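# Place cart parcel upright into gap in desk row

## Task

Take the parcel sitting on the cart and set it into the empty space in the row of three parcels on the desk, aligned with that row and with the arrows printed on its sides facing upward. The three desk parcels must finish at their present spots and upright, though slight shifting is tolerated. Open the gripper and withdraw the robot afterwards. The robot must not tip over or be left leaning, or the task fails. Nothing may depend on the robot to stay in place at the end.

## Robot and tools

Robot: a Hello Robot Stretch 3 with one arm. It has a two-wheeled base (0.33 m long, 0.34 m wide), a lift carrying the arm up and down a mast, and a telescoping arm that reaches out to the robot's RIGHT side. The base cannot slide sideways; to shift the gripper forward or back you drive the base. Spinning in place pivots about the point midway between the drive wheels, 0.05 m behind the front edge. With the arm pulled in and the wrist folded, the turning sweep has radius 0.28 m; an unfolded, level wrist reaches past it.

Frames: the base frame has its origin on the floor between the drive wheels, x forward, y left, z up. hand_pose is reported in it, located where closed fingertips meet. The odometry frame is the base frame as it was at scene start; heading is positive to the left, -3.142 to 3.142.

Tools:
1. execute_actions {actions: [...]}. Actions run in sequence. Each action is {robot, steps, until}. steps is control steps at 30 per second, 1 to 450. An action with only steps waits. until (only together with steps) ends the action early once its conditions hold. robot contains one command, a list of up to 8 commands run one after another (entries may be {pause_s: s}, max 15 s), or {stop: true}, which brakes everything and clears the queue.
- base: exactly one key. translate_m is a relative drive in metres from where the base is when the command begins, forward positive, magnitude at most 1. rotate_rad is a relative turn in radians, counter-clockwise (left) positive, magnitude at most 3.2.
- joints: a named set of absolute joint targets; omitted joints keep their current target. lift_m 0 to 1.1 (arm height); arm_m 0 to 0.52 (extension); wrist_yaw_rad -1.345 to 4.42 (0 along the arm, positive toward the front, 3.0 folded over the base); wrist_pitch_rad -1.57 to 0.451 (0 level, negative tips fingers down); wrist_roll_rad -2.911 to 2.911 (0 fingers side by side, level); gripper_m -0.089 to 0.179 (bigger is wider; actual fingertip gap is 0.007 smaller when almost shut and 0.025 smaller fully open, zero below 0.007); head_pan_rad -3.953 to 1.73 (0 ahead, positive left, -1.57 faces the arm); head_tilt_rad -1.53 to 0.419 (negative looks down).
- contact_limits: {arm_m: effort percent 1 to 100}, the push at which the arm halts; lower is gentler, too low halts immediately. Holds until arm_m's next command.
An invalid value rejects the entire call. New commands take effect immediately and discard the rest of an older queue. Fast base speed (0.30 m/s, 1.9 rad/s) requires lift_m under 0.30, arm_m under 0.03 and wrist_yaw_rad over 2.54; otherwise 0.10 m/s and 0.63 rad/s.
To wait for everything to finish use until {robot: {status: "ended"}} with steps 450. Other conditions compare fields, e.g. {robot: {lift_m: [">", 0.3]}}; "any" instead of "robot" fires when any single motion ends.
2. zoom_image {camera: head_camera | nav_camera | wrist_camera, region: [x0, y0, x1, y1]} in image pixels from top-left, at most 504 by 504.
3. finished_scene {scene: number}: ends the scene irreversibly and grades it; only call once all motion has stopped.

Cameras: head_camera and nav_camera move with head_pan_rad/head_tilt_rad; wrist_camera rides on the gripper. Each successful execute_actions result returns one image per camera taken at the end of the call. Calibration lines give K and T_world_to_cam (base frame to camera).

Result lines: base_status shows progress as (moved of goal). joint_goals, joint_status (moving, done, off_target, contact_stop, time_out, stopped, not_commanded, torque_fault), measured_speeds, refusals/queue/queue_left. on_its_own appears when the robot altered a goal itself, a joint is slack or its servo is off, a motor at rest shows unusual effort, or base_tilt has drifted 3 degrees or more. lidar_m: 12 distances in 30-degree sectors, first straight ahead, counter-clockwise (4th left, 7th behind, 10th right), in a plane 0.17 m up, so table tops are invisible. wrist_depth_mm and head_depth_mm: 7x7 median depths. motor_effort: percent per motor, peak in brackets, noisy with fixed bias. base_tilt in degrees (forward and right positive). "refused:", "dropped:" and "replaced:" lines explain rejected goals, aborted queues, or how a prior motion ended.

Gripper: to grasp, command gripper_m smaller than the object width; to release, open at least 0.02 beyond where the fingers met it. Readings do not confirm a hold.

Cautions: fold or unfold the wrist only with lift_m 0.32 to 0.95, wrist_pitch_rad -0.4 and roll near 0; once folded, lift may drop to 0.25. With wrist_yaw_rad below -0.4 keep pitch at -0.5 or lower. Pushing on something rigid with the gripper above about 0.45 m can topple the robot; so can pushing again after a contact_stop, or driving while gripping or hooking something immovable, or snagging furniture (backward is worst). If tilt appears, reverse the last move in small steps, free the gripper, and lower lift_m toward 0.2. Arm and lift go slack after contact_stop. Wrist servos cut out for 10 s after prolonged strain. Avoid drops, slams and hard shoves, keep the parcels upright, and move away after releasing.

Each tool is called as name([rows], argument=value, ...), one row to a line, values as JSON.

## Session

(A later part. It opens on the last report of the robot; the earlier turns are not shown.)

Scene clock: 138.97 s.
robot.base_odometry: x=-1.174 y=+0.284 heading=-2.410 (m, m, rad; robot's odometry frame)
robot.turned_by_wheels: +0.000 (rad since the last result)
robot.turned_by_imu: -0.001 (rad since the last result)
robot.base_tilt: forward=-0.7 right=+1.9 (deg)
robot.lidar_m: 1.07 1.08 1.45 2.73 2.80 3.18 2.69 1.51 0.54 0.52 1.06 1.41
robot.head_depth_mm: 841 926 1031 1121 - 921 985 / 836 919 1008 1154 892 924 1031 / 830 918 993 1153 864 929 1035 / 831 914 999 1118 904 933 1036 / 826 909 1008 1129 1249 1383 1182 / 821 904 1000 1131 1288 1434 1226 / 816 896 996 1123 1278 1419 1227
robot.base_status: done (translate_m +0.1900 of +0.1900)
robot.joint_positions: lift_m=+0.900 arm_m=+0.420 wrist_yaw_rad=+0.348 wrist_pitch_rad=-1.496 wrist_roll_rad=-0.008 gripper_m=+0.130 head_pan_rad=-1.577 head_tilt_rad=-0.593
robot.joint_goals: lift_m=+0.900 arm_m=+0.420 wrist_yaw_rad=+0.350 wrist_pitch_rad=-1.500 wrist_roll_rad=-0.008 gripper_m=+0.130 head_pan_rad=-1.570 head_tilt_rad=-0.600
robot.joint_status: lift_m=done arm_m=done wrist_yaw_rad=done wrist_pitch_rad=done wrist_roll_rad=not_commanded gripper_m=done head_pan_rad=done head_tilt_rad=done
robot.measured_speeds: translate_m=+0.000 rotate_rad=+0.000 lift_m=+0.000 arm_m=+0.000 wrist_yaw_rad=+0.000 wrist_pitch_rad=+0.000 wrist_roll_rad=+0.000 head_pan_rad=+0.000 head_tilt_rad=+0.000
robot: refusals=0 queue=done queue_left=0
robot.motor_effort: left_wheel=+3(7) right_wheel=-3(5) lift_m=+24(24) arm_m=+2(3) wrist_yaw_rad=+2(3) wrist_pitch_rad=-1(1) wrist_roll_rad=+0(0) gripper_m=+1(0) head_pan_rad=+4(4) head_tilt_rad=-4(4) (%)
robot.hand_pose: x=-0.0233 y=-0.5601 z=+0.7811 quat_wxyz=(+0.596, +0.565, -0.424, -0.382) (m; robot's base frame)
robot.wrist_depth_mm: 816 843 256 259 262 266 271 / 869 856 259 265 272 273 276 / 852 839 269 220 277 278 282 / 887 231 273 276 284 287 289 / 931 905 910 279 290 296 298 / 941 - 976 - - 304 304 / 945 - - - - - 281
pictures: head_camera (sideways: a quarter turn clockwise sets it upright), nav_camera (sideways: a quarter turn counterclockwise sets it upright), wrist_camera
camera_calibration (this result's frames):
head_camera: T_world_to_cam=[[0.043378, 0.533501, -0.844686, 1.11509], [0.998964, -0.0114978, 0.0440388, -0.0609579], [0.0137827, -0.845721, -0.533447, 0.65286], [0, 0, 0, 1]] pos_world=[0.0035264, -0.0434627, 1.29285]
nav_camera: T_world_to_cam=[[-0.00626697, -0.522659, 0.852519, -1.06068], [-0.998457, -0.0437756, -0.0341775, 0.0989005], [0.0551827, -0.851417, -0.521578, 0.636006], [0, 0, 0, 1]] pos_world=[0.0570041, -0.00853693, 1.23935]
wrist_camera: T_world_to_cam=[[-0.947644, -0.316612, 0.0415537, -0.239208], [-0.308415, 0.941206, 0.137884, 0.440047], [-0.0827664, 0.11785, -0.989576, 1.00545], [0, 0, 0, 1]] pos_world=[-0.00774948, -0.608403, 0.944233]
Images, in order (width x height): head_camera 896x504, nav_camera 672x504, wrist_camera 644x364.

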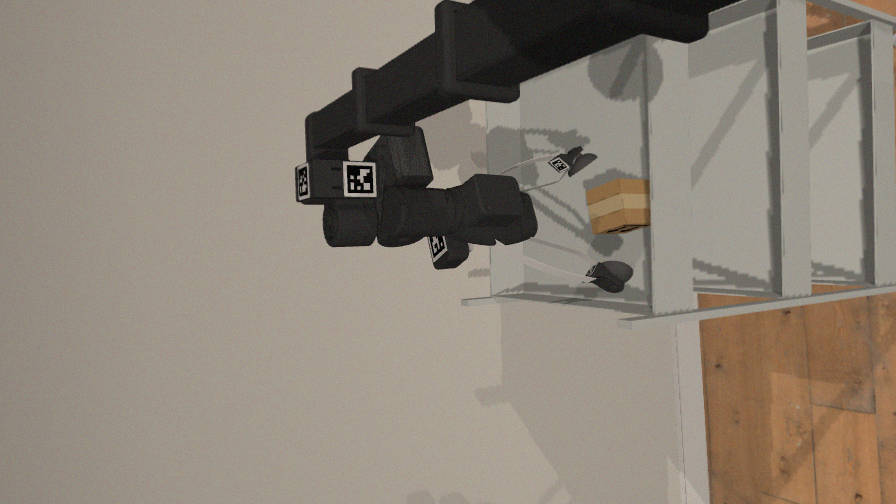

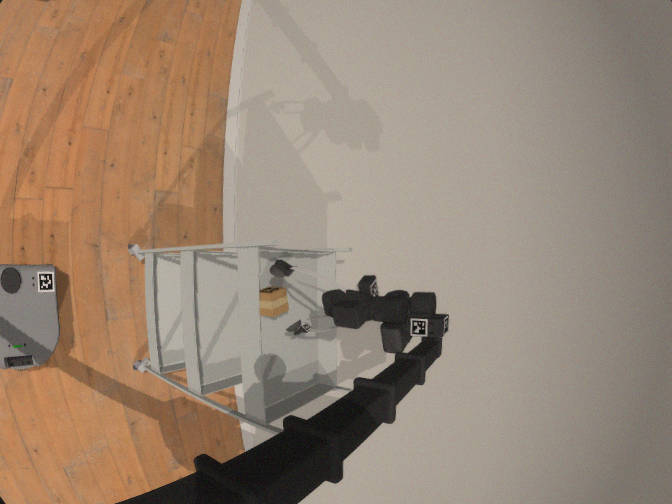

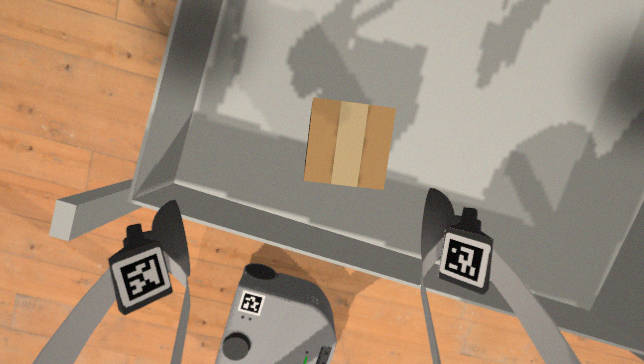

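execute_actions([
  {"robot": {"base": {"translate_m": -0.013}, "joints": {"wrist_yaw_rad": 0.21, "arm_m": 0.475}}, "steps": 300, "until": {"robot": {"status": "ended"}}},
])

Scene clock: 152.30 s.
robot.base_odometry: x=-1.164 y=+0.293 heading=-2.410 (m, m, rad; robot's odometry frame)
robot.turned_by_wheels: +0.000 (rad since the last result)
robot.turned_by_imu: -0.001 (rad since the last result)
robot.base_tilt: forward=-0.7 right=+1.8 (deg)
robot.lidar_m: 1.08 1.09 1.47 2.73 2.81 3.18 2.68 1.52 0.54 0.52 1.06 1.41
robot.head_depth_mm: 841 928 1033 1123 - 923 996 / 838 924 996 1136 890 925 1030 / 835 917 975 1133 896 928 1031 / 828 915 999 1124 886 934 1038 / 824 907 1012 1118 1217 1344 1189 / 820 903 1004 1128 1285 1429 1218 / 816 901 995 1120 1280 1415 1226
robot.base_status: done (translate_m -0.0130 of -0.0130)
robot.joint_positions: lift_m=+0.900 arm_m=+0.475 wrist_yaw_rad=+0.212 wrist_pitch_rad=-1.496 wrist_roll_rad=-0.008 gripper_m=+0.130 head_pan_rad=-1.577 head_tilt_rad=-0.593
robot.joint_goals: lift_m=+0.900 arm_m=+0.475 wrist_yaw_rad=+0.210 wrist_pitch_rad=-1.500 wrist_roll_rad=-0.008 gripper_m=+0.130 head_pan_rad=-1.570 head_tilt_rad=-0.600
robot.joint_status: lift_m=done arm_m=done wrist_yaw_rad=done wrist_pitch_rad=done wrist_roll_rad=not_commanded gripper_m=done head_pan_rad=done head_tilt_rad=done
robot.measured_speeds: translate_m=+0.000 rotate_rad=+0.000 lift_m=+0.000 arm_m=+0.000 wrist_yaw_rad=+0.000 wrist_pitch_rad=+0.000 wrist_roll_rad=+0.000 head_pan_rad=+0.000 head_tilt_rad=+0.000
robot: refusals=0 queue=done queue_left=0
robot.motor_effort: left_wheel=+3(5) right_wheel=-4(7) lift_m=+24(24) arm_m=+3(4) wrist_yaw_rad=-2(1) wrist_pitch_rad=-1(1) wrist_roll_rad=+0(0) gripper_m=+1(1) head_pan_rad=+4(4) head_tilt_rad=-4(3) (%)
robot.hand_pose: x=-0.0227 y=-0.6148 z=+0.7811 quat_wxyz=(+0.568, +0.535, -0.462, -0.422) (m; robot's base frame)
robot.wrist_depth_mm: 816 246 254 261 264 267 272 / 844 257 263 267 271 274 276 / 856 256 270 271 275 280 283 / 873 269 276 226 284 285 291 / 937 589 283 229 291 296 299 / 925 - 261 288 297 302 304 / 933 - - 239 278 270 276
pictures: head_camera (sideways: a quarter turn clockwise sets it upright), nav_camera (sideways: a quarter turn counterclockwise sets it upright), wrist_camera
camera_calibration (this result's frames):
head_camera: T_world_to_cam=[[0.0433779, 0.533501, -0.844686, 1.11509], [0.998964, -0.0114977, 0.0440388, -0.0609579], [0.0137828, -0.845721, -0.533447, 0.65286], [0, 0, 0, 1]] pos_world=[0.0035264, -0.0434627, 1.29285]
nav_camera: T_world_to_cam=[[-0.00626691, -0.522659, 0.852519, -1.06068], [-0.998457, -0.0437757, -0.0341775, 0.0989005], [0.0551828, -0.851417, -0.521578, 0.636006], [0, 0, 0, 1]] pos_world=[0.0570041, -0.00853692, 1.23935]
wrist_camera: T_world_to_cam=[[-0.981814, -0.185241, 0.0415557, -0.175952], [-0.177986, 0.974313, 0.137966, 0.515034], [-0.0660452, 0.128061, -0.989565, 1.0186], [0, 0, 0, 1]] pos_world=[-0.0138097, -0.664841, 0.944229]
Images, in order (width x height): head_camera 896x504, nav_camera 672x504, wrist_camera 644x364.

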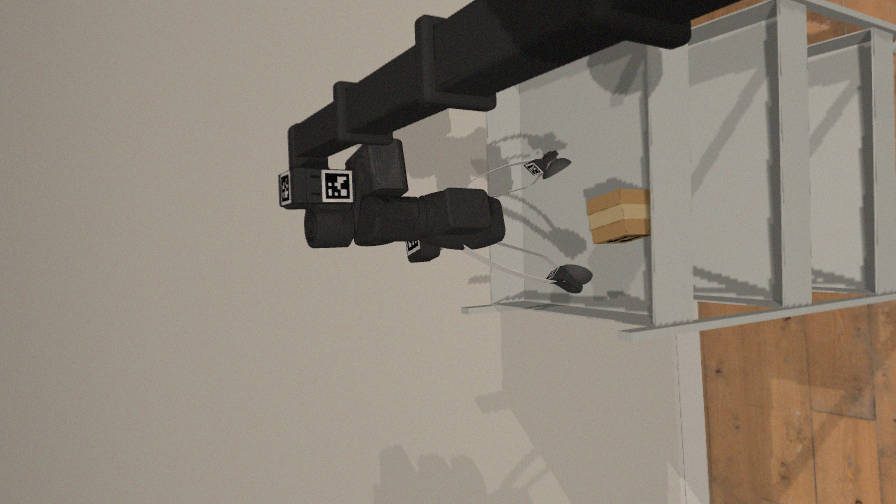

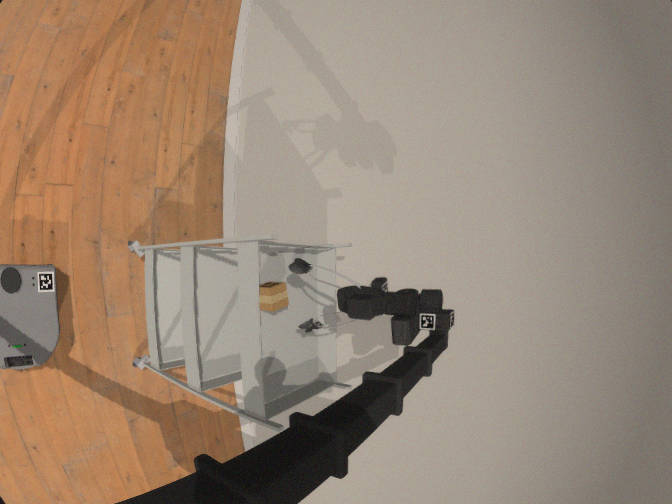

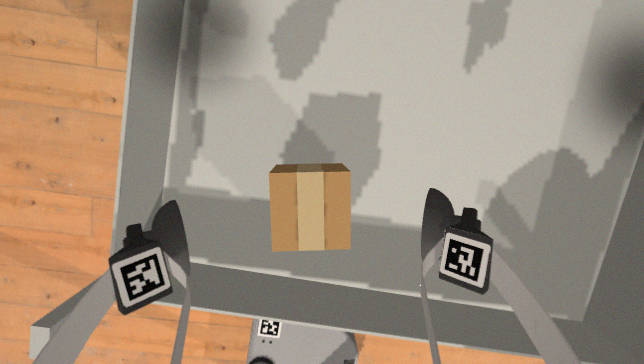

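execute_actions([
  {"robot": [{"joints": {"lift_m": 0.81}}, {"joints": {"gripper_m": 0.03}}], "steps": 300, "until": {"robot": {"status": "ended"}}},
])

Scene clock: 162.70 s.
robot.base_odometry: x=-1.164 y=+0.293 heading=-2.410 (m, m, rad; robot's odometry frame)
robot.turned_by_wheels: +0.000 (rad since the last result)
robot.turned_by_imu: -0.001 (rad since the last result)
robot.base_tilt: forward=-0.8 right=+1.9 (deg)
robot.lidar_m: 1.08 1.09 1.47 2.73 2.81 3.19 2.67 1.51 0.54 0.52 1.06 1.41
robot.head_depth_mm: 842 930 1033 1142 895 - 1036 / 837 922 1024 1121 860 928 1027 / 834 918 1013 - 895 928 1036 / 830 914 1010 1120 886 935 1038 / 825 907 1008 1116 1220 1346 1185 / 821 904 1004 1126 1282 1433 1224 / 816 900 997 1122 1277 1421 1222
robot.base_status: done (translate_m -0.0130 of -0.0130)
robot.joint_positions: lift_m=+0.810 arm_m=+0.475 wrist_yaw_rad=+0.212 wrist_pitch_rad=-1.496 wrist_roll_rad=-0.008 gripper_m=+0.031 head_pan_rad=-1.577 head_tilt_rad=-0.593
robot.joint_goals: lift_m=+0.810 arm_m=+0.475 wrist_yaw_rad=+0.210 wrist_pitch_rad=-1.500 wrist_roll_rad=-0.008 gripper_m=+0.030 head_pan_rad=-1.570 head_tilt_rad=-0.600
robot.joint_status: lift_m=done arm_m=done wrist_yaw_rad=done wrist_pitch_rad=done wrist_roll_rad=not_commanded gripper_m=done head_pan_rad=done head_tilt_rad=done
robot.measured_speeds: translate_m=+0.000 rotate_rad=+0.000 lift_m=+0.000 arm_m=+0.000 wrist_yaw_rad=+0.000 wrist_pitch_rad=+0.000 wrist_roll_rad=+0.000 head_pan_rad=+0.000 head_tilt_rad=+0.000
robot: refusals=0 queue=done queue_left=0
robot.motor_effort: left_wheel=+3(3) right_wheel=-3(4) lift_m=+13(24) arm_m=+3(3) wrist_yaw_rad=-3(2) wrist_pitch_rad=-1(1) wrist_roll_rad=+0(0) gripper_m=-11(85) head_pan_rad=+3(5) head_tilt_rad=-4(4) (%)
robot.hand_pose: x=-0.0227 y=-0.6148 z=+0.6917 quat_wxyz=(+0.568, +0.535, -0.462, -0.422) (m; robot's base frame)
robot.wrist_depth_mm: 144 172 174 176 178 182 183 / 145 176 179 181 183 186 190 / 152 179 184 186 188 191 193 / 157 186 187 179 194 196 198 / 164 189 133 133 200 202 205 / 170 195 136 137 205 207 210 / 167 183 191 199 209 214 216
pictures: head_camera (sideways: a quarter turn clockwise sets it upright), nav_camera (sideways: a quarter turn counterclockwise sets it upright), wrist_camera
camera_calibration (this result's frames):
head_camera: T_world_to_cam=[[0.0433781, 0.533501, -0.844686, 1.11509], [0.998964, -0.011498, 0.0440388, -0.0609579], [0.0137826, -0.845721, -0.533447, 0.65286], [0, 0, 0, 1]] pos_world=[0.00352639, -0.0434627, 1.29285]
nav_camera: T_world_to_cam=[[-0.00626703, -0.522659, 0.852519, -1.06068], [-0.998457, -0.0437754, -0.0341775, 0.0989005], [0.0551826, -0.851417, -0.521578, 0.636006], [0, 0, 0, 1]] pos_world=[0.0570041, -0.00853693, 1.23935]
wrist_camera: T_world_to_cam=[[-0.981814, -0.185241, 0.0415557, -0.17224], [-0.177986, 0.974313, 0.137966, 0.527361], [-0.0660452, 0.12806, -0.989565, 0.930196], [0, 0, 0, 1]] pos_world=[-0.0138097, -0.664842, 0.854889]
Images, in order (width x height): head_camera 896x504, nav_camera 672x504, wrist_camera 644x364.

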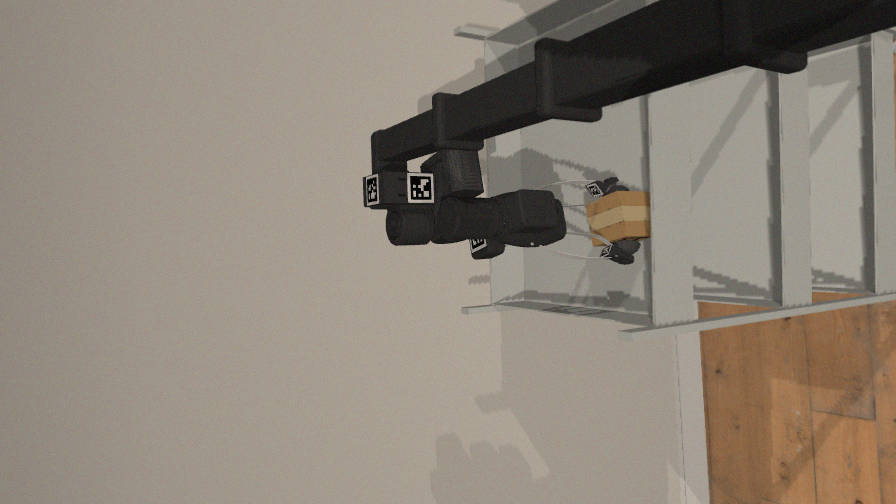

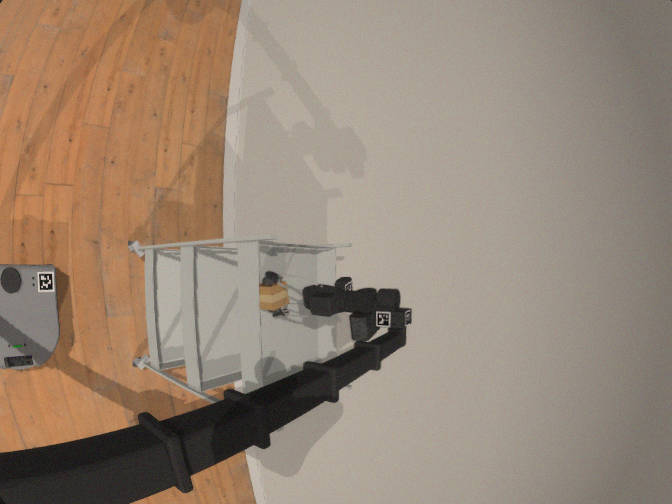

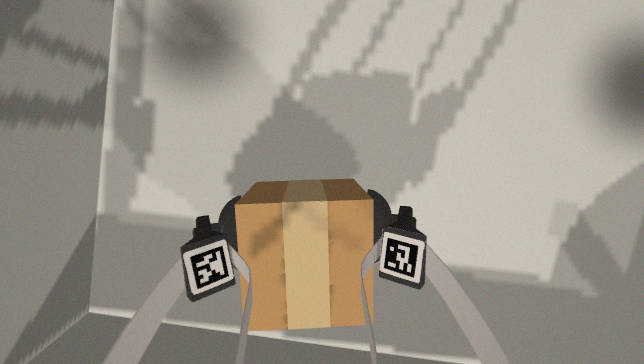

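execute_actions([
  {"robot": [{"joints": {"lift_m": 0.95, "head_pan_rad": -3.45, "head_tilt_rad": -0.2}}, {"joints": {"arm_m": 0.05, "wrist_pitch_rad": 0.07}}], "steps": 400, "until": {"robot": {"status": "ended"}}},
])

Scene clock: 175.57 s.
robot.base_odometry: x=-1.164 y=+0.293 heading=-2.410 (m, m, rad; robot's odometry frame)
robot.turned_by_wheels: +0.000 (rad since the last result)
robot.turned_by_imu: -0.002 (rad since the last result)
robot.base_tilt: forward=-0.7 right=+1.8 (deg)
robot.lidar_m: 1.08 1.09 1.47 2.73 2.81 3.17 2.68 1.51 0.54 0.52 1.06 1.41
robot.head_depth_mm: 2270 3398 3460 3612 3624 - - / 2233 3239 3360 3424 3473 - - / 2110 3110 3196 3250 3367 2445 - / 2216 3008 3127 3129 3244 2424 - / 2085 2891 2955 3055 3105 2397 - / 2185 2804 2851 2940 3019 2279 - / 2297 2693 2770 2825 2885 2291 1680
robot.base_status: done (translate_m -0.0130 of -0.0130)
robot.joint_positions: lift_m=+0.950 arm_m=+0.050 wrist_yaw_rad=+0.211 wrist_pitch_rad=+0.040 wrist_roll_rad=-0.008 gripper_m=+0.031 head_pan_rad=-3.443 head_tilt_rad=-0.211
robot.joint_goals: lift_m=+0.950 arm_m=+0.050 wrist_yaw_rad=+0.210 wrist_pitch_rad=+0.070 wrist_roll_rad=-0.008 gripper_m=+0.030 head_pan_rad=-3.450 head_tilt_rad=-0.200
robot.joint_status: lift_m=done arm_m=done wrist_yaw_rad=done wrist_pitch_rad=done wrist_roll_rad=not_commanded gripper_m=done head_pan_rad=done head_tilt_rad=done
robot.measured_speeds: translate_m=+0.000 rotate_rad=+0.000 lift_m=+0.000 arm_m=+0.000 wrist_yaw_rad=+0.000 wrist_pitch_rad=+0.000 wrist_roll_rad=+0.000 head_pan_rad=+0.000 head_tilt_rad=+0.000
robot: refusals=0 queue=done queue_left=0
robot.motor_effort: left_wheel=+3(3) right_wheel=-3(4) lift_m=+24(25) arm_m=-4(6) wrist_yaw_rad=+0(2) wrist_pitch_rad=+9(12) wrist_roll_rad=+0(0) gripper_m=-11(11) head_pan_rad=-5(57) head_tilt_rad=+6(35) (%)
robot.hand_pose: x=+0.0323 y=-0.4466 z=+1.0744 quat_wxyz=(+0.705, +0.060, -0.701, +0.088) (m; robot's base frame)
robot.wrist_depth_mm: 776 741 717 665 656 634 617 / 766 769 727 696 680 653 633 / 828 773 747 715 705 688 668 / 828 808 783 182 718 696 674 / 856 861 132 133 726 709 693 / 934 848 137 137 767 718 724 / 936 889 866 613 611 586 742
pictures: head_camera (sideways: a quarter turn clockwise sets it upright), nav_camera (sideways: a quarter turn counterclockwise sets it upright), wrist_camera
camera_calibration (this result's frames):
head_camera: T_world_to_cam=[[0.160247, -0.0919604, -0.982784, 1.29462], [-0.285843, -0.957312, 0.0429691, -0.0517499], [-0.944783, 0.274037, -0.179692, 0.198337], [0, 0, 0, 1]] pos_world=[-0.0348653, 0.0151613, 1.31019]
nav_camera: T_world_to_cam=[[-0.158654, 0.0526704, 0.985928, -1.23389], [0.240135, 0.97065, -0.0132119, 0.0640621], [-0.957687, 0.23466, -0.166646, 0.180275], [0, 0, 0, 1]] pos_world=[-0.0384994, -0.0394954, 1.24742]
wrist_camera: T_world_to_cam=[[-0.985471, -0.168279, -0.0230027, -0.0259212], [-0.00688056, 0.174877, -0.984566, 1.16397], [0.169705, -0.970103, -0.173494, -0.0838774], [0, 0, 0, 1]] pos_world=[-0.00330143, -0.289284, 1.13086]
Images, in order (width x height): head_camera 896x504, nav_camera 672x504, wrist_camera 644x364.

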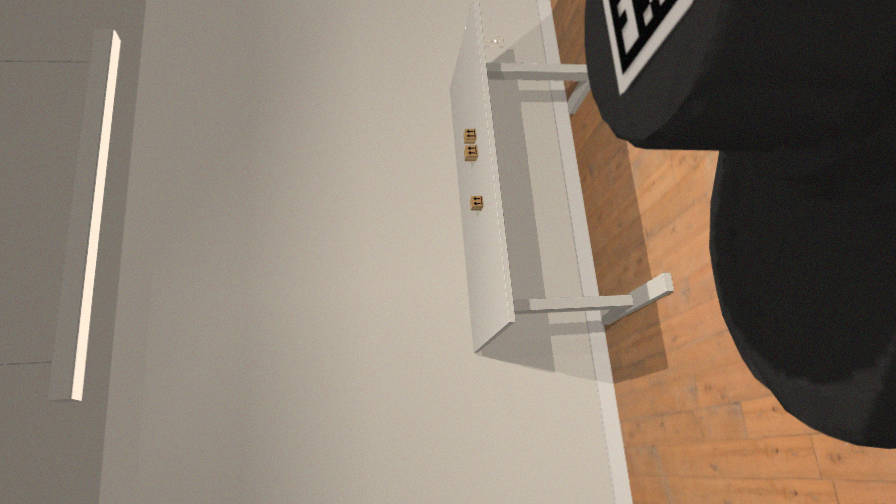

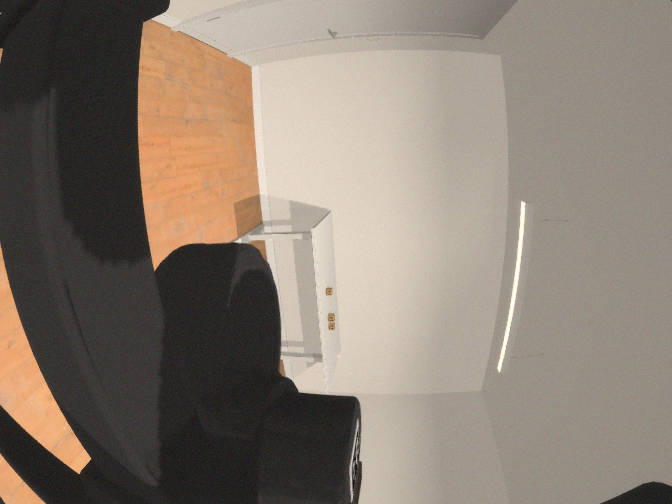

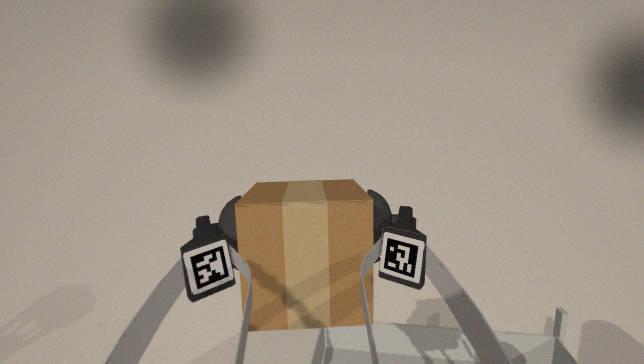

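execute_actions([
  {"robot": [{"base": {"rotate_rad": -0.54}}, {"base": {"translate_m": -1.0}}, {"base": {"translate_m": -1.0}}, {"base": {"rotate_rad": -1.03}, "joints": {"head_pan_rad": -1.57, "head_tilt_rad": -0.5}}], "steps": 450, "until": {"robot": {"status": "ended"}}},
  {"steps": 450, "until": {"robot": {"status": "ended"}}},
  {"steps": 300, "until": {"robot": {"status": "ended"}}},
])

Scene clock: 235.70 s.
robot.base_odometry: x=+0.799 y=+0.675 heading=+2.304 (m, m, rad; robot's odometry frame)
robot.turned_by_wheels: -1.570 (rad since the last result)
robot.turned_by_imu: -1.554 (rad since the last result)
robot.base_tilt: forward=-0.8 right=+1.8 (deg)
robot.lidar_m: 2.09 2.06 2.19 2.73 2.43 1.49 1.32 1.69 1.19 1.40 1.04 1.92
robot.head_depth_mm: 1162 1264 1378 1308 962 - - / 1160 1253 1375 1318 934 - - / 1157 1248 1361 1332 987 - - / 1150 1244 1355 1343 - - 1269 / 1145 1238 1348 1357 864 1454 1297 / 1133 1229 1343 1367 941 799 1296 / 1128 1227 1332 1382 948 804 1271
robot.base_status: done (rotate_rad -1.0298 of -1.0300)
robot.joint_positions: lift_m=+0.950 arm_m=+0.050 wrist_yaw_rad=+0.211 wrist_pitch_rad=+0.040 wrist_roll_rad=-0.008 gripper_m=+0.031 head_pan_rad=-1.577 head_tilt_rad=-0.494
robot.joint_goals: lift_m=+0.950 arm_m=+0.050 wrist_yaw_rad=+0.210 wrist_pitch_rad=+0.070 wrist_roll_rad=-0.008 gripper_m=+0.030 head_pan_rad=-1.570 head_tilt_rad=-0.500
robot.joint_status: lift_m=done arm_m=done wrist_yaw_rad=done wrist_pitch_rad=done wrist_roll_rad=not_commanded gripper_m=done head_pan_rad=done head_tilt_rad=done
robot.measured_speeds: translate_m=+0.000 rotate_rad=+0.000 lift_m=+0.000 arm_m=+0.000 wrist_yaw_rad=+0.000 wrist_pitch_rad=+0.000 wrist_roll_rad=+0.000 head_pan_rad=+0.000 head_tilt_rad=+0.000
robot: refusals=0 queue=done queue_left=0
robot.motor_effort: left_wheel=+4(8) right_wheel=-3(7) lift_m=+25(24) arm_m=-4(4) wrist_yaw_rad=-2(0) wrist_pitch_rad=+9(9) wrist_roll_rad=+0(0) gripper_m=-12(11) head_pan_rad=+4(58) head_tilt_rad=-3(26) (%)
robot.hand_pose: x=+0.0323 y=-0.4466 z=+1.0744 quat_wxyz=(+0.705, +0.060, -0.701, +0.088) (m; robot's base frame)
robot.wrist_depth_mm: - - - - - 942 900 / - - - - - - 930 / - - - - - - - / - - - 182 - - - / - - 132 133 - - - / - - 137 137 705 729 721 / - 612 568 545 580 542 564
pictures: head_camera (sideways: a quarter turn clockwise sets it upright), nav_camera (sideways: a quarter turn counterclockwise sets it upright), wrist_camera
camera_calibration (this result's frames):
head_camera: T_world_to_cam=[[0.0430444, 0.446955, -0.89352, 1.17878], [0.998987, -0.00748299, 0.044382, -0.0614106], [0.0131506, -0.894525, -0.446824, 0.540154], [0, 0, 0, 1]] pos_world=[0.00350535, -0.0441383, 1.29734]
nav_camera: T_world_to_cam=[[-0.00592463, -0.435404, 0.900216, -1.12289], [-0.998493, -0.046538, -0.0290803, 0.0922688], [0.0545559, -0.899031, -0.434472, 0.52267], [0, 0, 0, 1]] pos_world=[0.0569623, -0.0147202, 1.24061]
wrist_camera: T_world_to_cam=[[-0.985471, -0.168277, -0.0230003, -0.0259219], [-0.00688242, 0.174877, -0.984566, 1.16397], [0.169702, -0.970104, -0.173494, -0.08387], [0, 0, 0, 1]] pos_world=[-0.00330147, -0.289276, 1.13086]
Images, in order (width x height): head_camera 896x504, nav_camera 672x504, wrist_camera 644x364.

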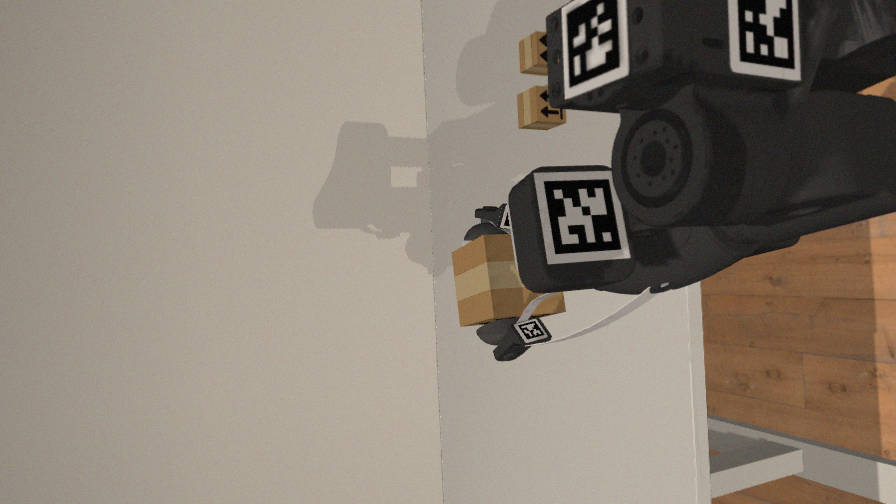

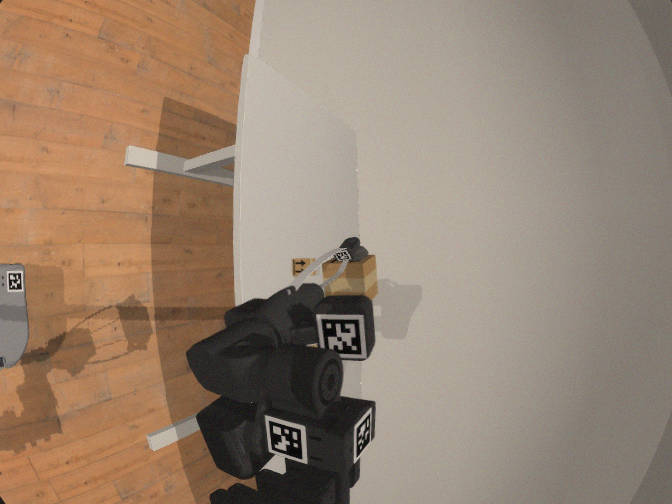

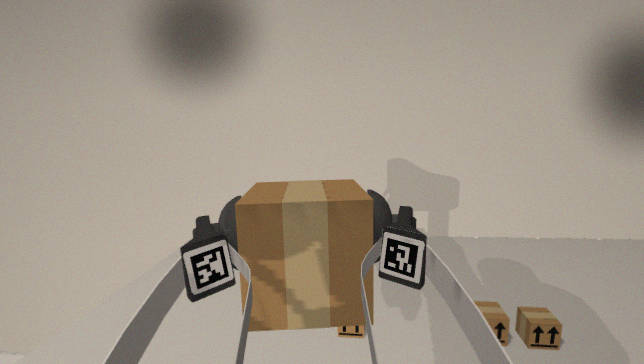

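execute_actions([
  {"robot": [{"base": {"translate_m": -0.066}, "joints": {"lift_m": 0.67, "wrist_yaw_rad": 0.0}}, {"joints": {"arm_m": 0.38}}], "steps": 450, "until": {"robot": {"status": "ended"}}},
])

Scene clock: 262.17 s.
robot.base_odometry: x=+0.843 y=+0.626 heading=+2.304 (m, m, rad; robot's odometry frame)
robot.turned_by_wheels: +0.000 (rad since the last result)
robot.turned_by_imu: -0.002 (rad since the last result)
robot.base_tilt: forward=-0.8 right=+1.9 (deg)
robot.lidar_m: 2.15 2.11 2.28 2.74 2.33 1.44 1.26 1.62 1.16 1.40 1.07 1.92
robot.head_depth_mm: 1166 1262 1379 1307 913 1423 1308 / 1164 1264 1378 1318 922 784 1281 / 1160 1254 1365 1329 935 1476 1283 / 1150 1247 1357 1347 911 1448 1287 / 1141 1241 1348 1360 923 1449 1289 / 1139 1237 1341 1367 940 799 1299 / 1128 1224 1341 1376 946 803 1286
robot.base_status: done (translate_m -0.0660 of -0.0660)
robot.joint_positions: lift_m=+0.670 arm_m=+0.380 wrist_yaw_rad=+0.001 wrist_pitch_rad=+0.040 wrist_roll_rad=-0.008 gripper_m=+0.031 head_pan_rad=-1.577 head_tilt_rad=-0.494
robot.joint_goals: lift_m=+0.670 arm_m=+0.380 wrist_yaw_rad=+0.000 wrist_pitch_rad=+0.070 wrist_roll_rad=-0.008 gripper_m=+0.030 head_pan_rad=-1.570 head_tilt_rad=-0.500
robot.joint_status: lift_m=done arm_m=done wrist_yaw_rad=done wrist_pitch_rad=done wrist_roll_rad=not_commanded gripper_m=done head_pan_rad=done head_tilt_rad=done
robot.measured_speeds: translate_m=+0.000 rotate_rad=+0.000 lift_m=+0.000 arm_m=+0.000 wrist_yaw_rad=+0.000 wrist_pitch_rad=+0.000 wrist_roll_rad=+0.000 head_pan_rad=+0.000 head_tilt_rad=+0.000
robot: refusals=0 queue=done queue_left=0
robot.motor_effort: left_wheel=+3(5) right_wheel=-3(7) lift_m=+14(25) arm_m=+3(2) wrist_yaw_rad=-1(3) wrist_pitch_rad=+9(9) wrist_roll_rad=+0(0) gripper_m=-11(11) head_pan_rad=+5(4) head_tilt_rad=-4(3) (%)
robot.hand_pose: x=-0.0212 y=-0.7817 z=+0.7952 quat_wxyz=(+0.710, -0.014, -0.704, +0.014) (m; robot's base frame)
robot.wrist_depth_mm: 668 693 697 717 727 745 790 / 680 698 723 740 755 771 820 / 716 736 745 758 779 794 846 / 713 739 682 182 617 581 551 / 383 246 132 133 228 222 226 / 242 205 136 136 225 223 229 / 192 192 180 171 184 180 178
pictures: head_camera (sideways: a quarter turn clockwise sets it upright), nav_camera (sideways: a quarter turn counterclockwise sets it upright), wrist_camera
camera_calibration (this result's frames):
head_camera: T_world_to_cam=[[0.0430421, 0.446991, -0.893502, 1.17875], [0.998987, -0.00747918, 0.0443819, -0.0614105], [0.0131557, -0.894507, -0.44686, 0.540201], [0, 0, 0, 1]] pos_world=[0.0035056, -0.0441381, 1.29734]
nav_camera: T_world_to_cam=[[-0.00592242, -0.43544, 0.900198, -1.12287], [-0.998493, -0.0465424, -0.0290824, 0.0922716], [0.0545611, -0.899014, -0.434509, 0.522717], [0, 0, 0, 1]] pos_world=[0.0569624, -0.0147174, 1.24061]
wrist_camera: T_world_to_cam=[[-0.998903, 0.0407658, -0.0230243, 0.0216306], [0.0297114, 0.1719, -0.984666, 0.945836], [-0.0361828, -0.984271, -0.172922, -0.464162], [0, 0, 0, 1]] pos_world=[-0.02329, -0.620332, 0.851567]
Images, in order (width x height): head_camera 896x504, nav_camera 672x504, wrist_camera 644x364.

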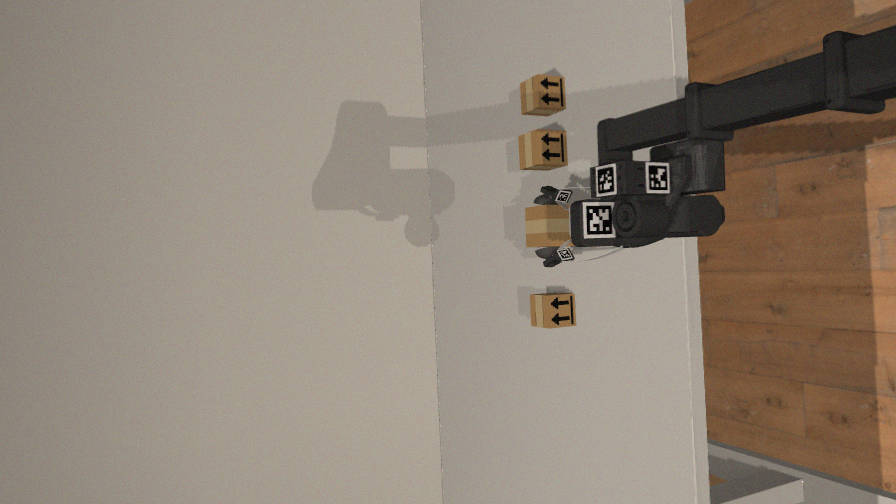

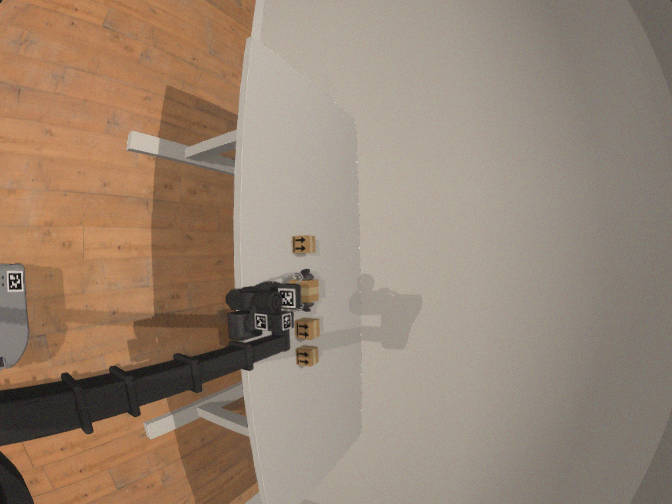

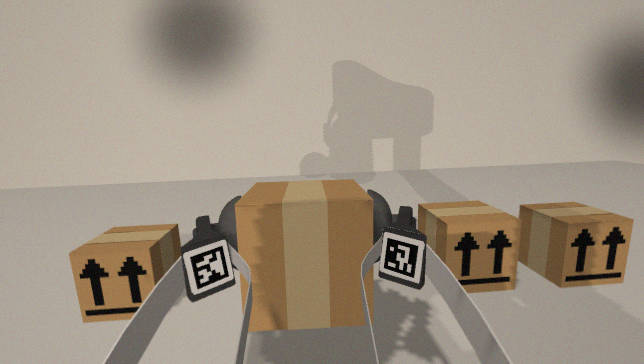

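execute_actions([
  {"robot": {"joints": {"arm_m": 0.452}}, "steps": 300, "until": {"robot": {"status": "ended"}}},
])

Scene clock: 272.97 s.
robot.base_odometry: x=+0.843 y=+0.626 heading=+2.304 (m, m, rad; robot's odometry frame)
robot.turned_by_wheels: +0.000 (rad since the last result)
robot.turned_by_imu: -0.001 (rad since the last result)
robot.base_tilt: forward=-0.8 right=+1.9 (deg)
robot.lidar_m: 2.15 2.11 2.28 2.73 2.33 1.43 1.26 1.62 1.15 1.40 1.07 1.92
robot.head_depth_mm: 1171 1269 1379 1303 912 1427 1306 / 1161 1259 1370 1319 924 783 1242 / 1157 1258 1365 1324 - 1480 1282 / 1150 1247 1356 1342 902 1439 1286 / 1150 1240 1347 1348 923 1446 1288 / 1139 1236 1343 1363 941 799 1294 / 1132 1226 1334 1381 947 804 1285
robot.base_status: done (translate_m -0.0660 of -0.0660)
robot.joint_positions: lift_m=+0.670 arm_m=+0.452 wrist_yaw_rad=+0.001 wrist_pitch_rad=+0.040 wrist_roll_rad=-0.008 gripper_m=+0.031 head_pan_rad=-1.577 head_tilt_rad=-0.494
robot.joint_goals: lift_m=+0.670 arm_m=+0.452 wrist_yaw_rad=+0.000 wrist_pitch_rad=+0.070 wrist_roll_rad=-0.008 gripper_m=+0.030 head_pan_rad=-1.570 head_tilt_rad=-0.500
robot.joint_status: lift_m=done arm_m=done wrist_yaw_rad=done wrist_pitch_rad=done wrist_roll_rad=not_commanded gripper_m=done head_pan_rad=done head_tilt_rad=done
robot.measured_speeds: translate_m=+0.000 rotate_rad=+0.000 lift_m=+0.000 arm_m=+0.000 wrist_yaw_rad=+0.000 wrist_pitch_rad=+0.000 wrist_roll_rad=+0.000 head_pan_rad=+0.000 head_tilt_rad=+0.000
robot: refusals=0 queue=done queue_left=0
robot.motor_effort: left_wheel=+4(4) right_wheel=-3(4) lift_m=+14(14) arm_m=+3(4) wrist_yaw_rad=+0(0) wrist_pitch_rad=+9(9) wrist_roll_rad=+0(0) gripper_m=-11(11) head_pan_rad=+4(5) head_tilt_rad=-3(3) (%)
robot.hand_pose: x=-0.0212 y=-0.8537 z=+0.7952 quat_wxyz=(+0.710, -0.014, -0.704, +0.014) (m; robot's base frame)
robot.wrist_depth_mm: 616 619 641 652 668 688 690 / 636 641 655 677 690 720 734 / 650 661 676 702 702 722 752 / 654 662 698 181 604 583 559 / 384 372 133 133 356 193 324 / 157 178 137 137 225 153 151 / 135 173 180 171 184 154 157
pictures: head_camera (sideways: a quarter turn clockwise sets it upright), nav_camera (sideways: a quarter turn counterclockwise sets it upright), wrist_camera
camera_calibration (this result's frames):
head_camera: T_world_to_cam=[[0.0430421, 0.446994, -0.893501, 1.17875], [0.998987, -0.00747933, 0.0443819, -0.0614105], [0.0131557, -0.894506, -0.446863, 0.540205], [0, 0, 0, 1]] pos_world=[0.0035056, -0.0441381, 1.29734]
nav_camera: T_world_to_cam=[[-0.00592244, -0.435443, 0.900197, -1.12286], [-0.998493, -0.0465423, -0.0290826, 0.0922718], [0.0545611, -0.899012, -0.434512, 0.522721], [0, 0, 0, 1]] pos_world=[0.0569624, -0.0147172, 1.24061]
wrist_camera: T_world_to_cam=[[-0.998903, 0.0407661, -0.0230243, 0.0245659], [0.0297115, 0.1719, -0.984666, 0.958212], [-0.0361831, -0.984271, -0.172922, -0.535028], [0, 0, 0, 1]] pos_world=[-0.02329, -0.69233, 0.851567]
Images, in order (width x height): head_camera 896x504, nav_camera 672x504, wrist_camera 644x364.

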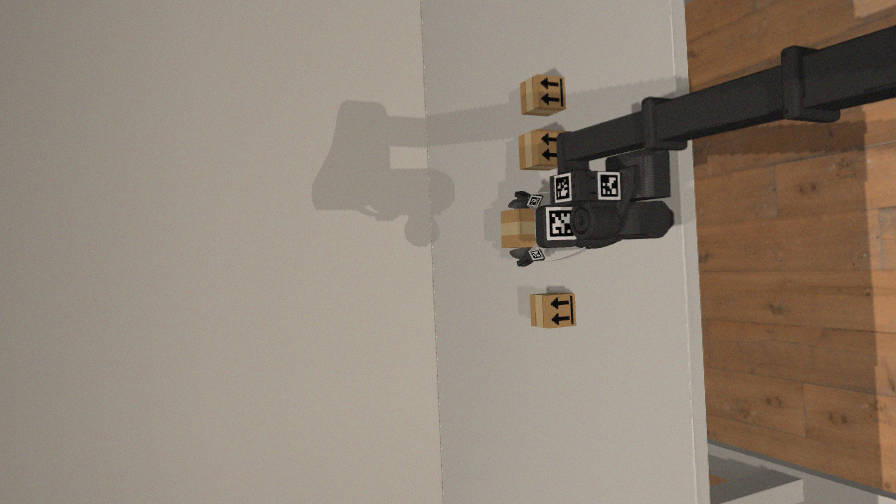

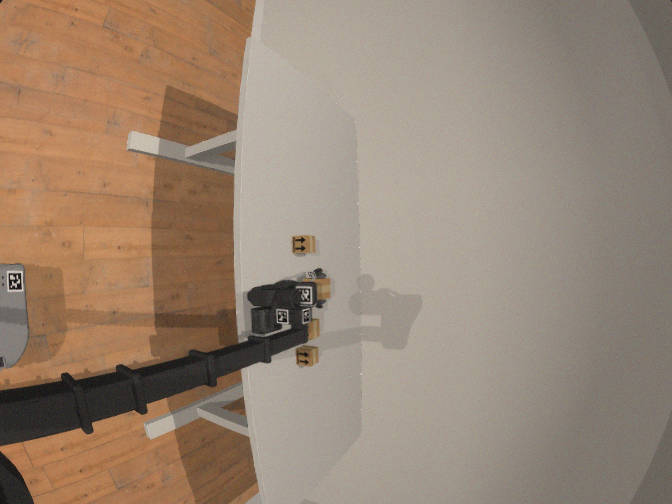

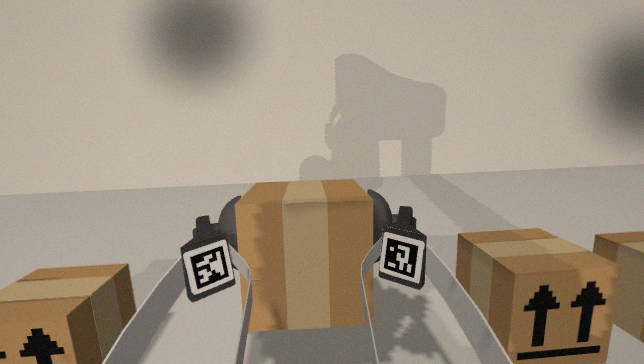

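execute_actions([
  {"robot": {"joints": {"lift_m": 0.63}}, "steps": 300, "until": {"robot": {"status": "ended"}}},
])

Scene clock: 278.67 s.
robot.base_odometry: x=+0.843 y=+0.626 heading=+2.304 (m, m, rad; robot's odometry frame)
robot.turned_by_wheels: +0.000 (rad since the last result)
robot.turned_by_imu: +0.001 (rad since the last result)
robot.base_tilt: forward=-0.9 right=+1.7 (deg)
robot.lidar_m: 2.16 2.11 2.29 2.73 2.34 1.43 1.26 1.61 1.16 1.41 1.07 1.93
robot.head_depth_mm: 1169 1276 1380 1308 915 1464 1291 / 1168 1264 1374 1325 925 1106 1245 / 1161 1257 1375 1338 964 1484 1281 / 1157 1253 1362 1343 918 1452 1291 / 1150 1247 1354 1359 926 1446 1294 / 1147 1241 1342 1377 946 804 1296 / 1137 1232 1339 1386 950 806 1286
robot.base_status: done (translate_m -0.0660 of -0.0660)
robot.joint_positions: lift_m=+0.646 arm_m=+0.452 wrist_yaw_rad=+0.001 wrist_pitch_rad=+0.076 wrist_roll_rad=-0.008 gripper_m=+0.031 head_pan_rad=-1.577 head_tilt_rad=-0.495
robot.joint_goals: lift_m=+0.646 arm_m=+0.452 wrist_yaw_rad=+0.000 wrist_pitch_rad=+0.070 wrist_roll_rad=-0.008 gripper_m=+0.030 head_pan_rad=-1.570 head_tilt_rad=-0.500
robot.joint_status: lift_m=contact_stop arm_m=done wrist_yaw_rad=done wrist_pitch_rad=done wrist_roll_rad=not_commanded gripper_m=done head_pan_rad=done head_tilt_rad=done
robot.measured_speeds: translate_m=+0.000 rotate_rad=-0.001 lift_m=+0.003 arm_m=+0.000 wrist_yaw_rad=+0.000 wrist_pitch_rad=+0.312 wrist_roll_rad=+0.000 head_pan_rad=+0.000 head_tilt_rad=-0.048
robot: refusals=0 queue=dropped queue_left=0
robot.on_its_own: lift_m is slack since a contact_stop, until your next command for it (your +0.630 is given up)
robot.motor_effort: left_wheel=-2(4) right_wheel=-1(4) lift_m=+13(14) arm_m=+2(3) wrist_yaw_rad=+1(1) wrist_pitch_rad=-7(9) wrist_roll_rad=+0(0) gripper_m=-11(11) head_pan_rad=+5(5) head_tilt_rad=-3(4) (%)
robot.hand_pose: x=-0.0213 y=-0.8540 z=+0.7802 quat_wxyz=(+0.710, -0.027, -0.703, +0.027) (m; robot's base frame)
robot.wrist_depth_mm: 619 641 651 667 686 689 721 / 643 643 671 679 706 721 718 / 661 652 693 696 718 735 760 / 675 691 693 182 675 619 580 / 389 382 133 134 354 175 179 / 144 175 137 137 212 152 150 / 135 161 168 158 169 153 154
pictures: head_camera (sideways: a quarter turn clockwise sets it upright), nav_camera (sideways: a quarter turn counterclockwise sets it upright), wrist_camera
camera_calibration (this result's frames):
head_camera: T_world_to_cam=[[0.042964, 0.448279, -0.892861, 1.17792], [0.998988, -0.00735101, 0.0443801, -0.0614081], [0.0133312, -0.893864, -0.448141, 0.541866], [0, 0, 0, 1]] pos_world=[0.00351411, -0.044132, 1.29727]
nav_camera: T_world_to_cam=[[-0.00584664, -0.43673, 0.899573, -1.12205], [-0.998484, -0.0466923, -0.029158, 0.0923698], [0.0547374, -0.89838, -0.435795, 0.52439], [0, 0, 0, 1]] pos_world=[0.0569658, -0.0146199, 1.24059]
wrist_camera: T_world_to_cam=[[-0.998893, 0.0401657, -0.0244748, 0.0247878], [0.0297467, 0.1364, -0.990207, 0.917426], [-0.036434, -0.989839, -0.137444, -0.570434], [0, 0, 0, 1]] pos_world=[-0.0233132, -0.690771, 0.830646]
Images, in order (width x height): head_camera 896x504, nav_camera 672x504, wrist_camera 644x364.

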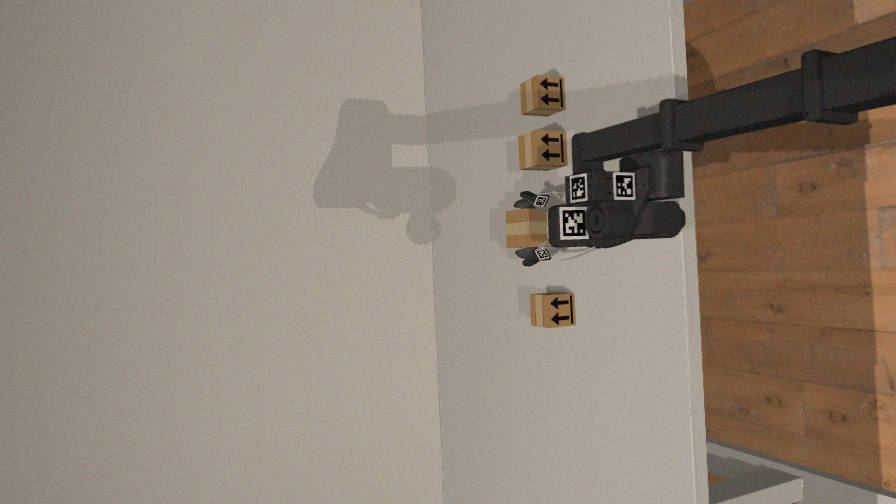

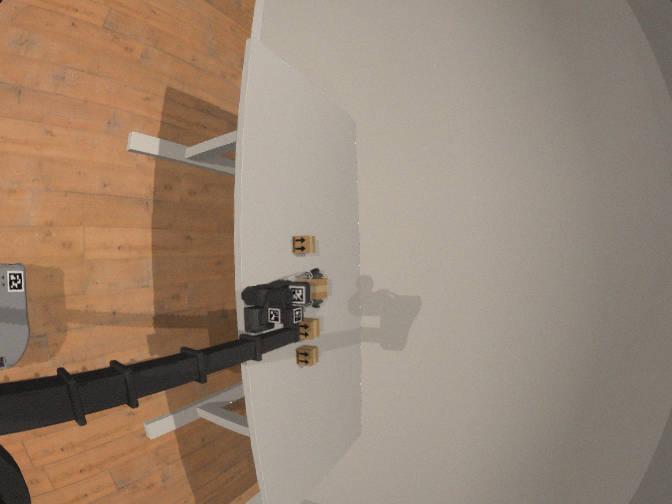

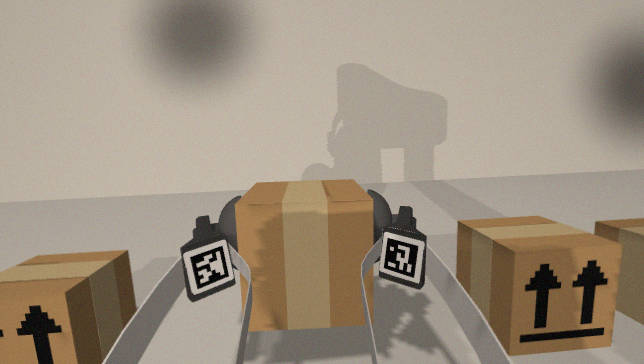

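execute_actions([
  {"robot": [{"joints": {"wrist_pitch_rad": 0.0}}, {"joints": {"gripper_m": 0.1}}], "steps": 300, "until": {"robot": {"status": "ended"}}},
])

Scene clock: 284.73 s.
robot.base_odometry: x=+0.843 y=+0.626 heading=+2.304 (m, m, rad; robot's odometry frame)
robot.turned_by_wheels: +0.000 (rad since the last result)
robot.turned_by_imu: -0.002 (rad since the last result)
robot.base_tilt: forward=-0.7 right=+1.9 (deg)
robot.lidar_m: 2.16 2.11 2.29 2.74 2.33 1.43 1.26 1.62 1.16 1.40 1.07 1.92
robot.head_depth_mm: 1167 1270 1387 1306 911 1457 1283 / 1166 1264 1370 1314 920 1108 1239 / 1154 1253 1364 1324 960 1475 1271 / 1152 1244 1355 1339 928 1448 1281 / 1144 1239 1350 1353 922 1447 1289 / 1142 1232 1345 1364 942 802 1294 / 1134 1227 1338 1376 945 805 1289
robot.base_status: done (translate_m -0.0660 of -0.0660)
robot.joint_positions: lift_m=+0.652 arm_m=+0.452 wrist_yaw_rad=+0.000 wrist_pitch_rad=+0.010 wrist_roll_rad=-0.008 gripper_m=+0.100 head_pan_rad=-1.577 head_tilt_rad=-0.495
robot.joint_goals: lift_m=+0.652 arm_m=+0.452 wrist_yaw_rad=+0.000 wrist_pitch_rad=+0.000 wrist_roll_rad=-0.008 gripper_m=+0.100 head_pan_rad=-1.570 head_tilt_rad=-0.500
robot.joint_status: lift_m=contact_stop arm_m=done wrist_yaw_rad=done wrist_pitch_rad=done wrist_roll_rad=not_commanded gripper_m=done head_pan_rad=done head_tilt_rad=done
robot.measured_speeds: translate_m=+0.000 rotate_rad=+0.000 lift_m=+0.000 arm_m=+0.000 wrist_yaw_rad=+0.000 wrist_pitch_rad=+0.000 wrist_roll_rad=+0.000 head_pan_rad=+0.000 head_tilt_rad=+0.000
robot: refusals=0 queue=done queue_left=0
robot.on_its_own: lift_m is slack since a contact_stop, until your next command for it (your +0.630 is given up)
robot.motor_effort: left_wheel=+3(10) right_wheel=-3(6) lift_m=+18(19) arm_m=+0(2) wrist_yaw_rad=+1(1) wrist_pitch_rad=-2(7) wrist_roll_rad=+0(0) gripper_m=+0(78) head_pan_rad=+3(4) head_tilt_rad=-3(3) (%)
robot.hand_pose: x=-0.0213 y=-0.8534 z=+0.7697 quat_wxyz=(+0.710, -0.003, -0.704, +0.003) (m; robot's base frame)
robot.wrist_depth_mm: 600 620 635 649 657 681 694 / 629 641 664 686 691 695 724 / 649 654 678 697 706 730 741 / 561 529 506 474 465 445 421 / 248 296 161 131 295 159 147 / 137 164 131 129 183 150 152 / 135 156 142 135 145 149 147
pictures: head_camera (sideways: a quarter turn clockwise sets it upright), nav_camera (sideways: a quarter turn counterclockwise sets it upright), wrist_camera
camera_calibration (this result's frames):
head_camera: T_world_to_cam=[[0.0429631, 0.448277, -0.892861, 1.17792], [0.998988, -0.00734879, 0.0443801, -0.0614081], [0.0133331, -0.893864, -0.448139, 0.541864], [0, 0, 0, 1]] pos_world=[0.0035142, -0.0441321, 1.29727]
nav_camera: T_world_to_cam=[[-0.00584569, -0.436729, 0.899574, -1.12205], [-0.998484, -0.0466945, -0.0291579, 0.0923697], [0.0547393, -0.89838, -0.435794, 0.524388], [0, 0, 0, 1]] pos_world=[0.0569658, -0.0146199, 1.24059]
wrist_camera: T_world_to_cam=[[-0.998877, 0.0419164, -0.0220875, 0.0241022], [0.0301042, 0.201501, -0.979026, 0.953897], [-0.0365866, -0.978591, -0.202536, -0.511519], [0, 0, 0, 1]] pos_world=[-0.023356, -0.69379, 0.830821]
Images, in order (width x height): head_camera 896x504, nav_camera 672x504, wrist_camera 644x364.

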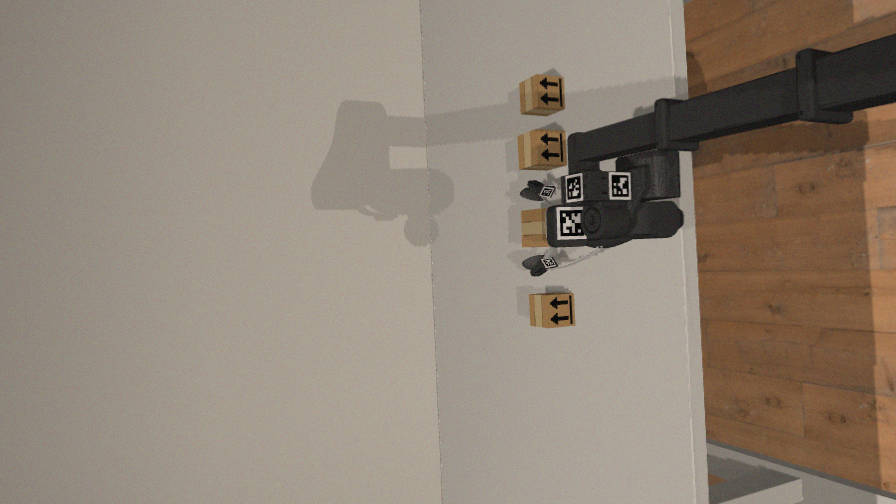

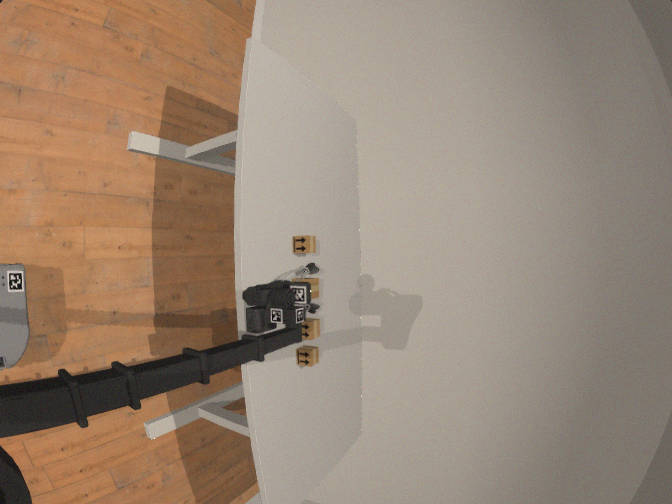

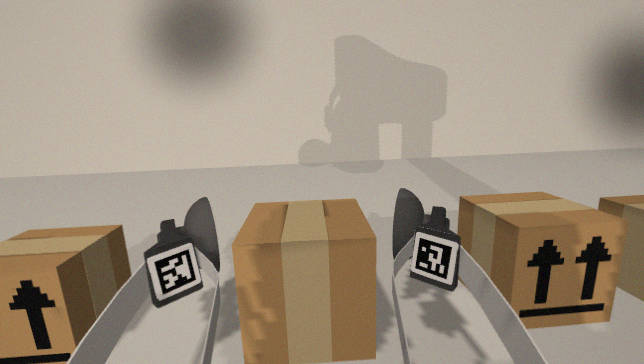

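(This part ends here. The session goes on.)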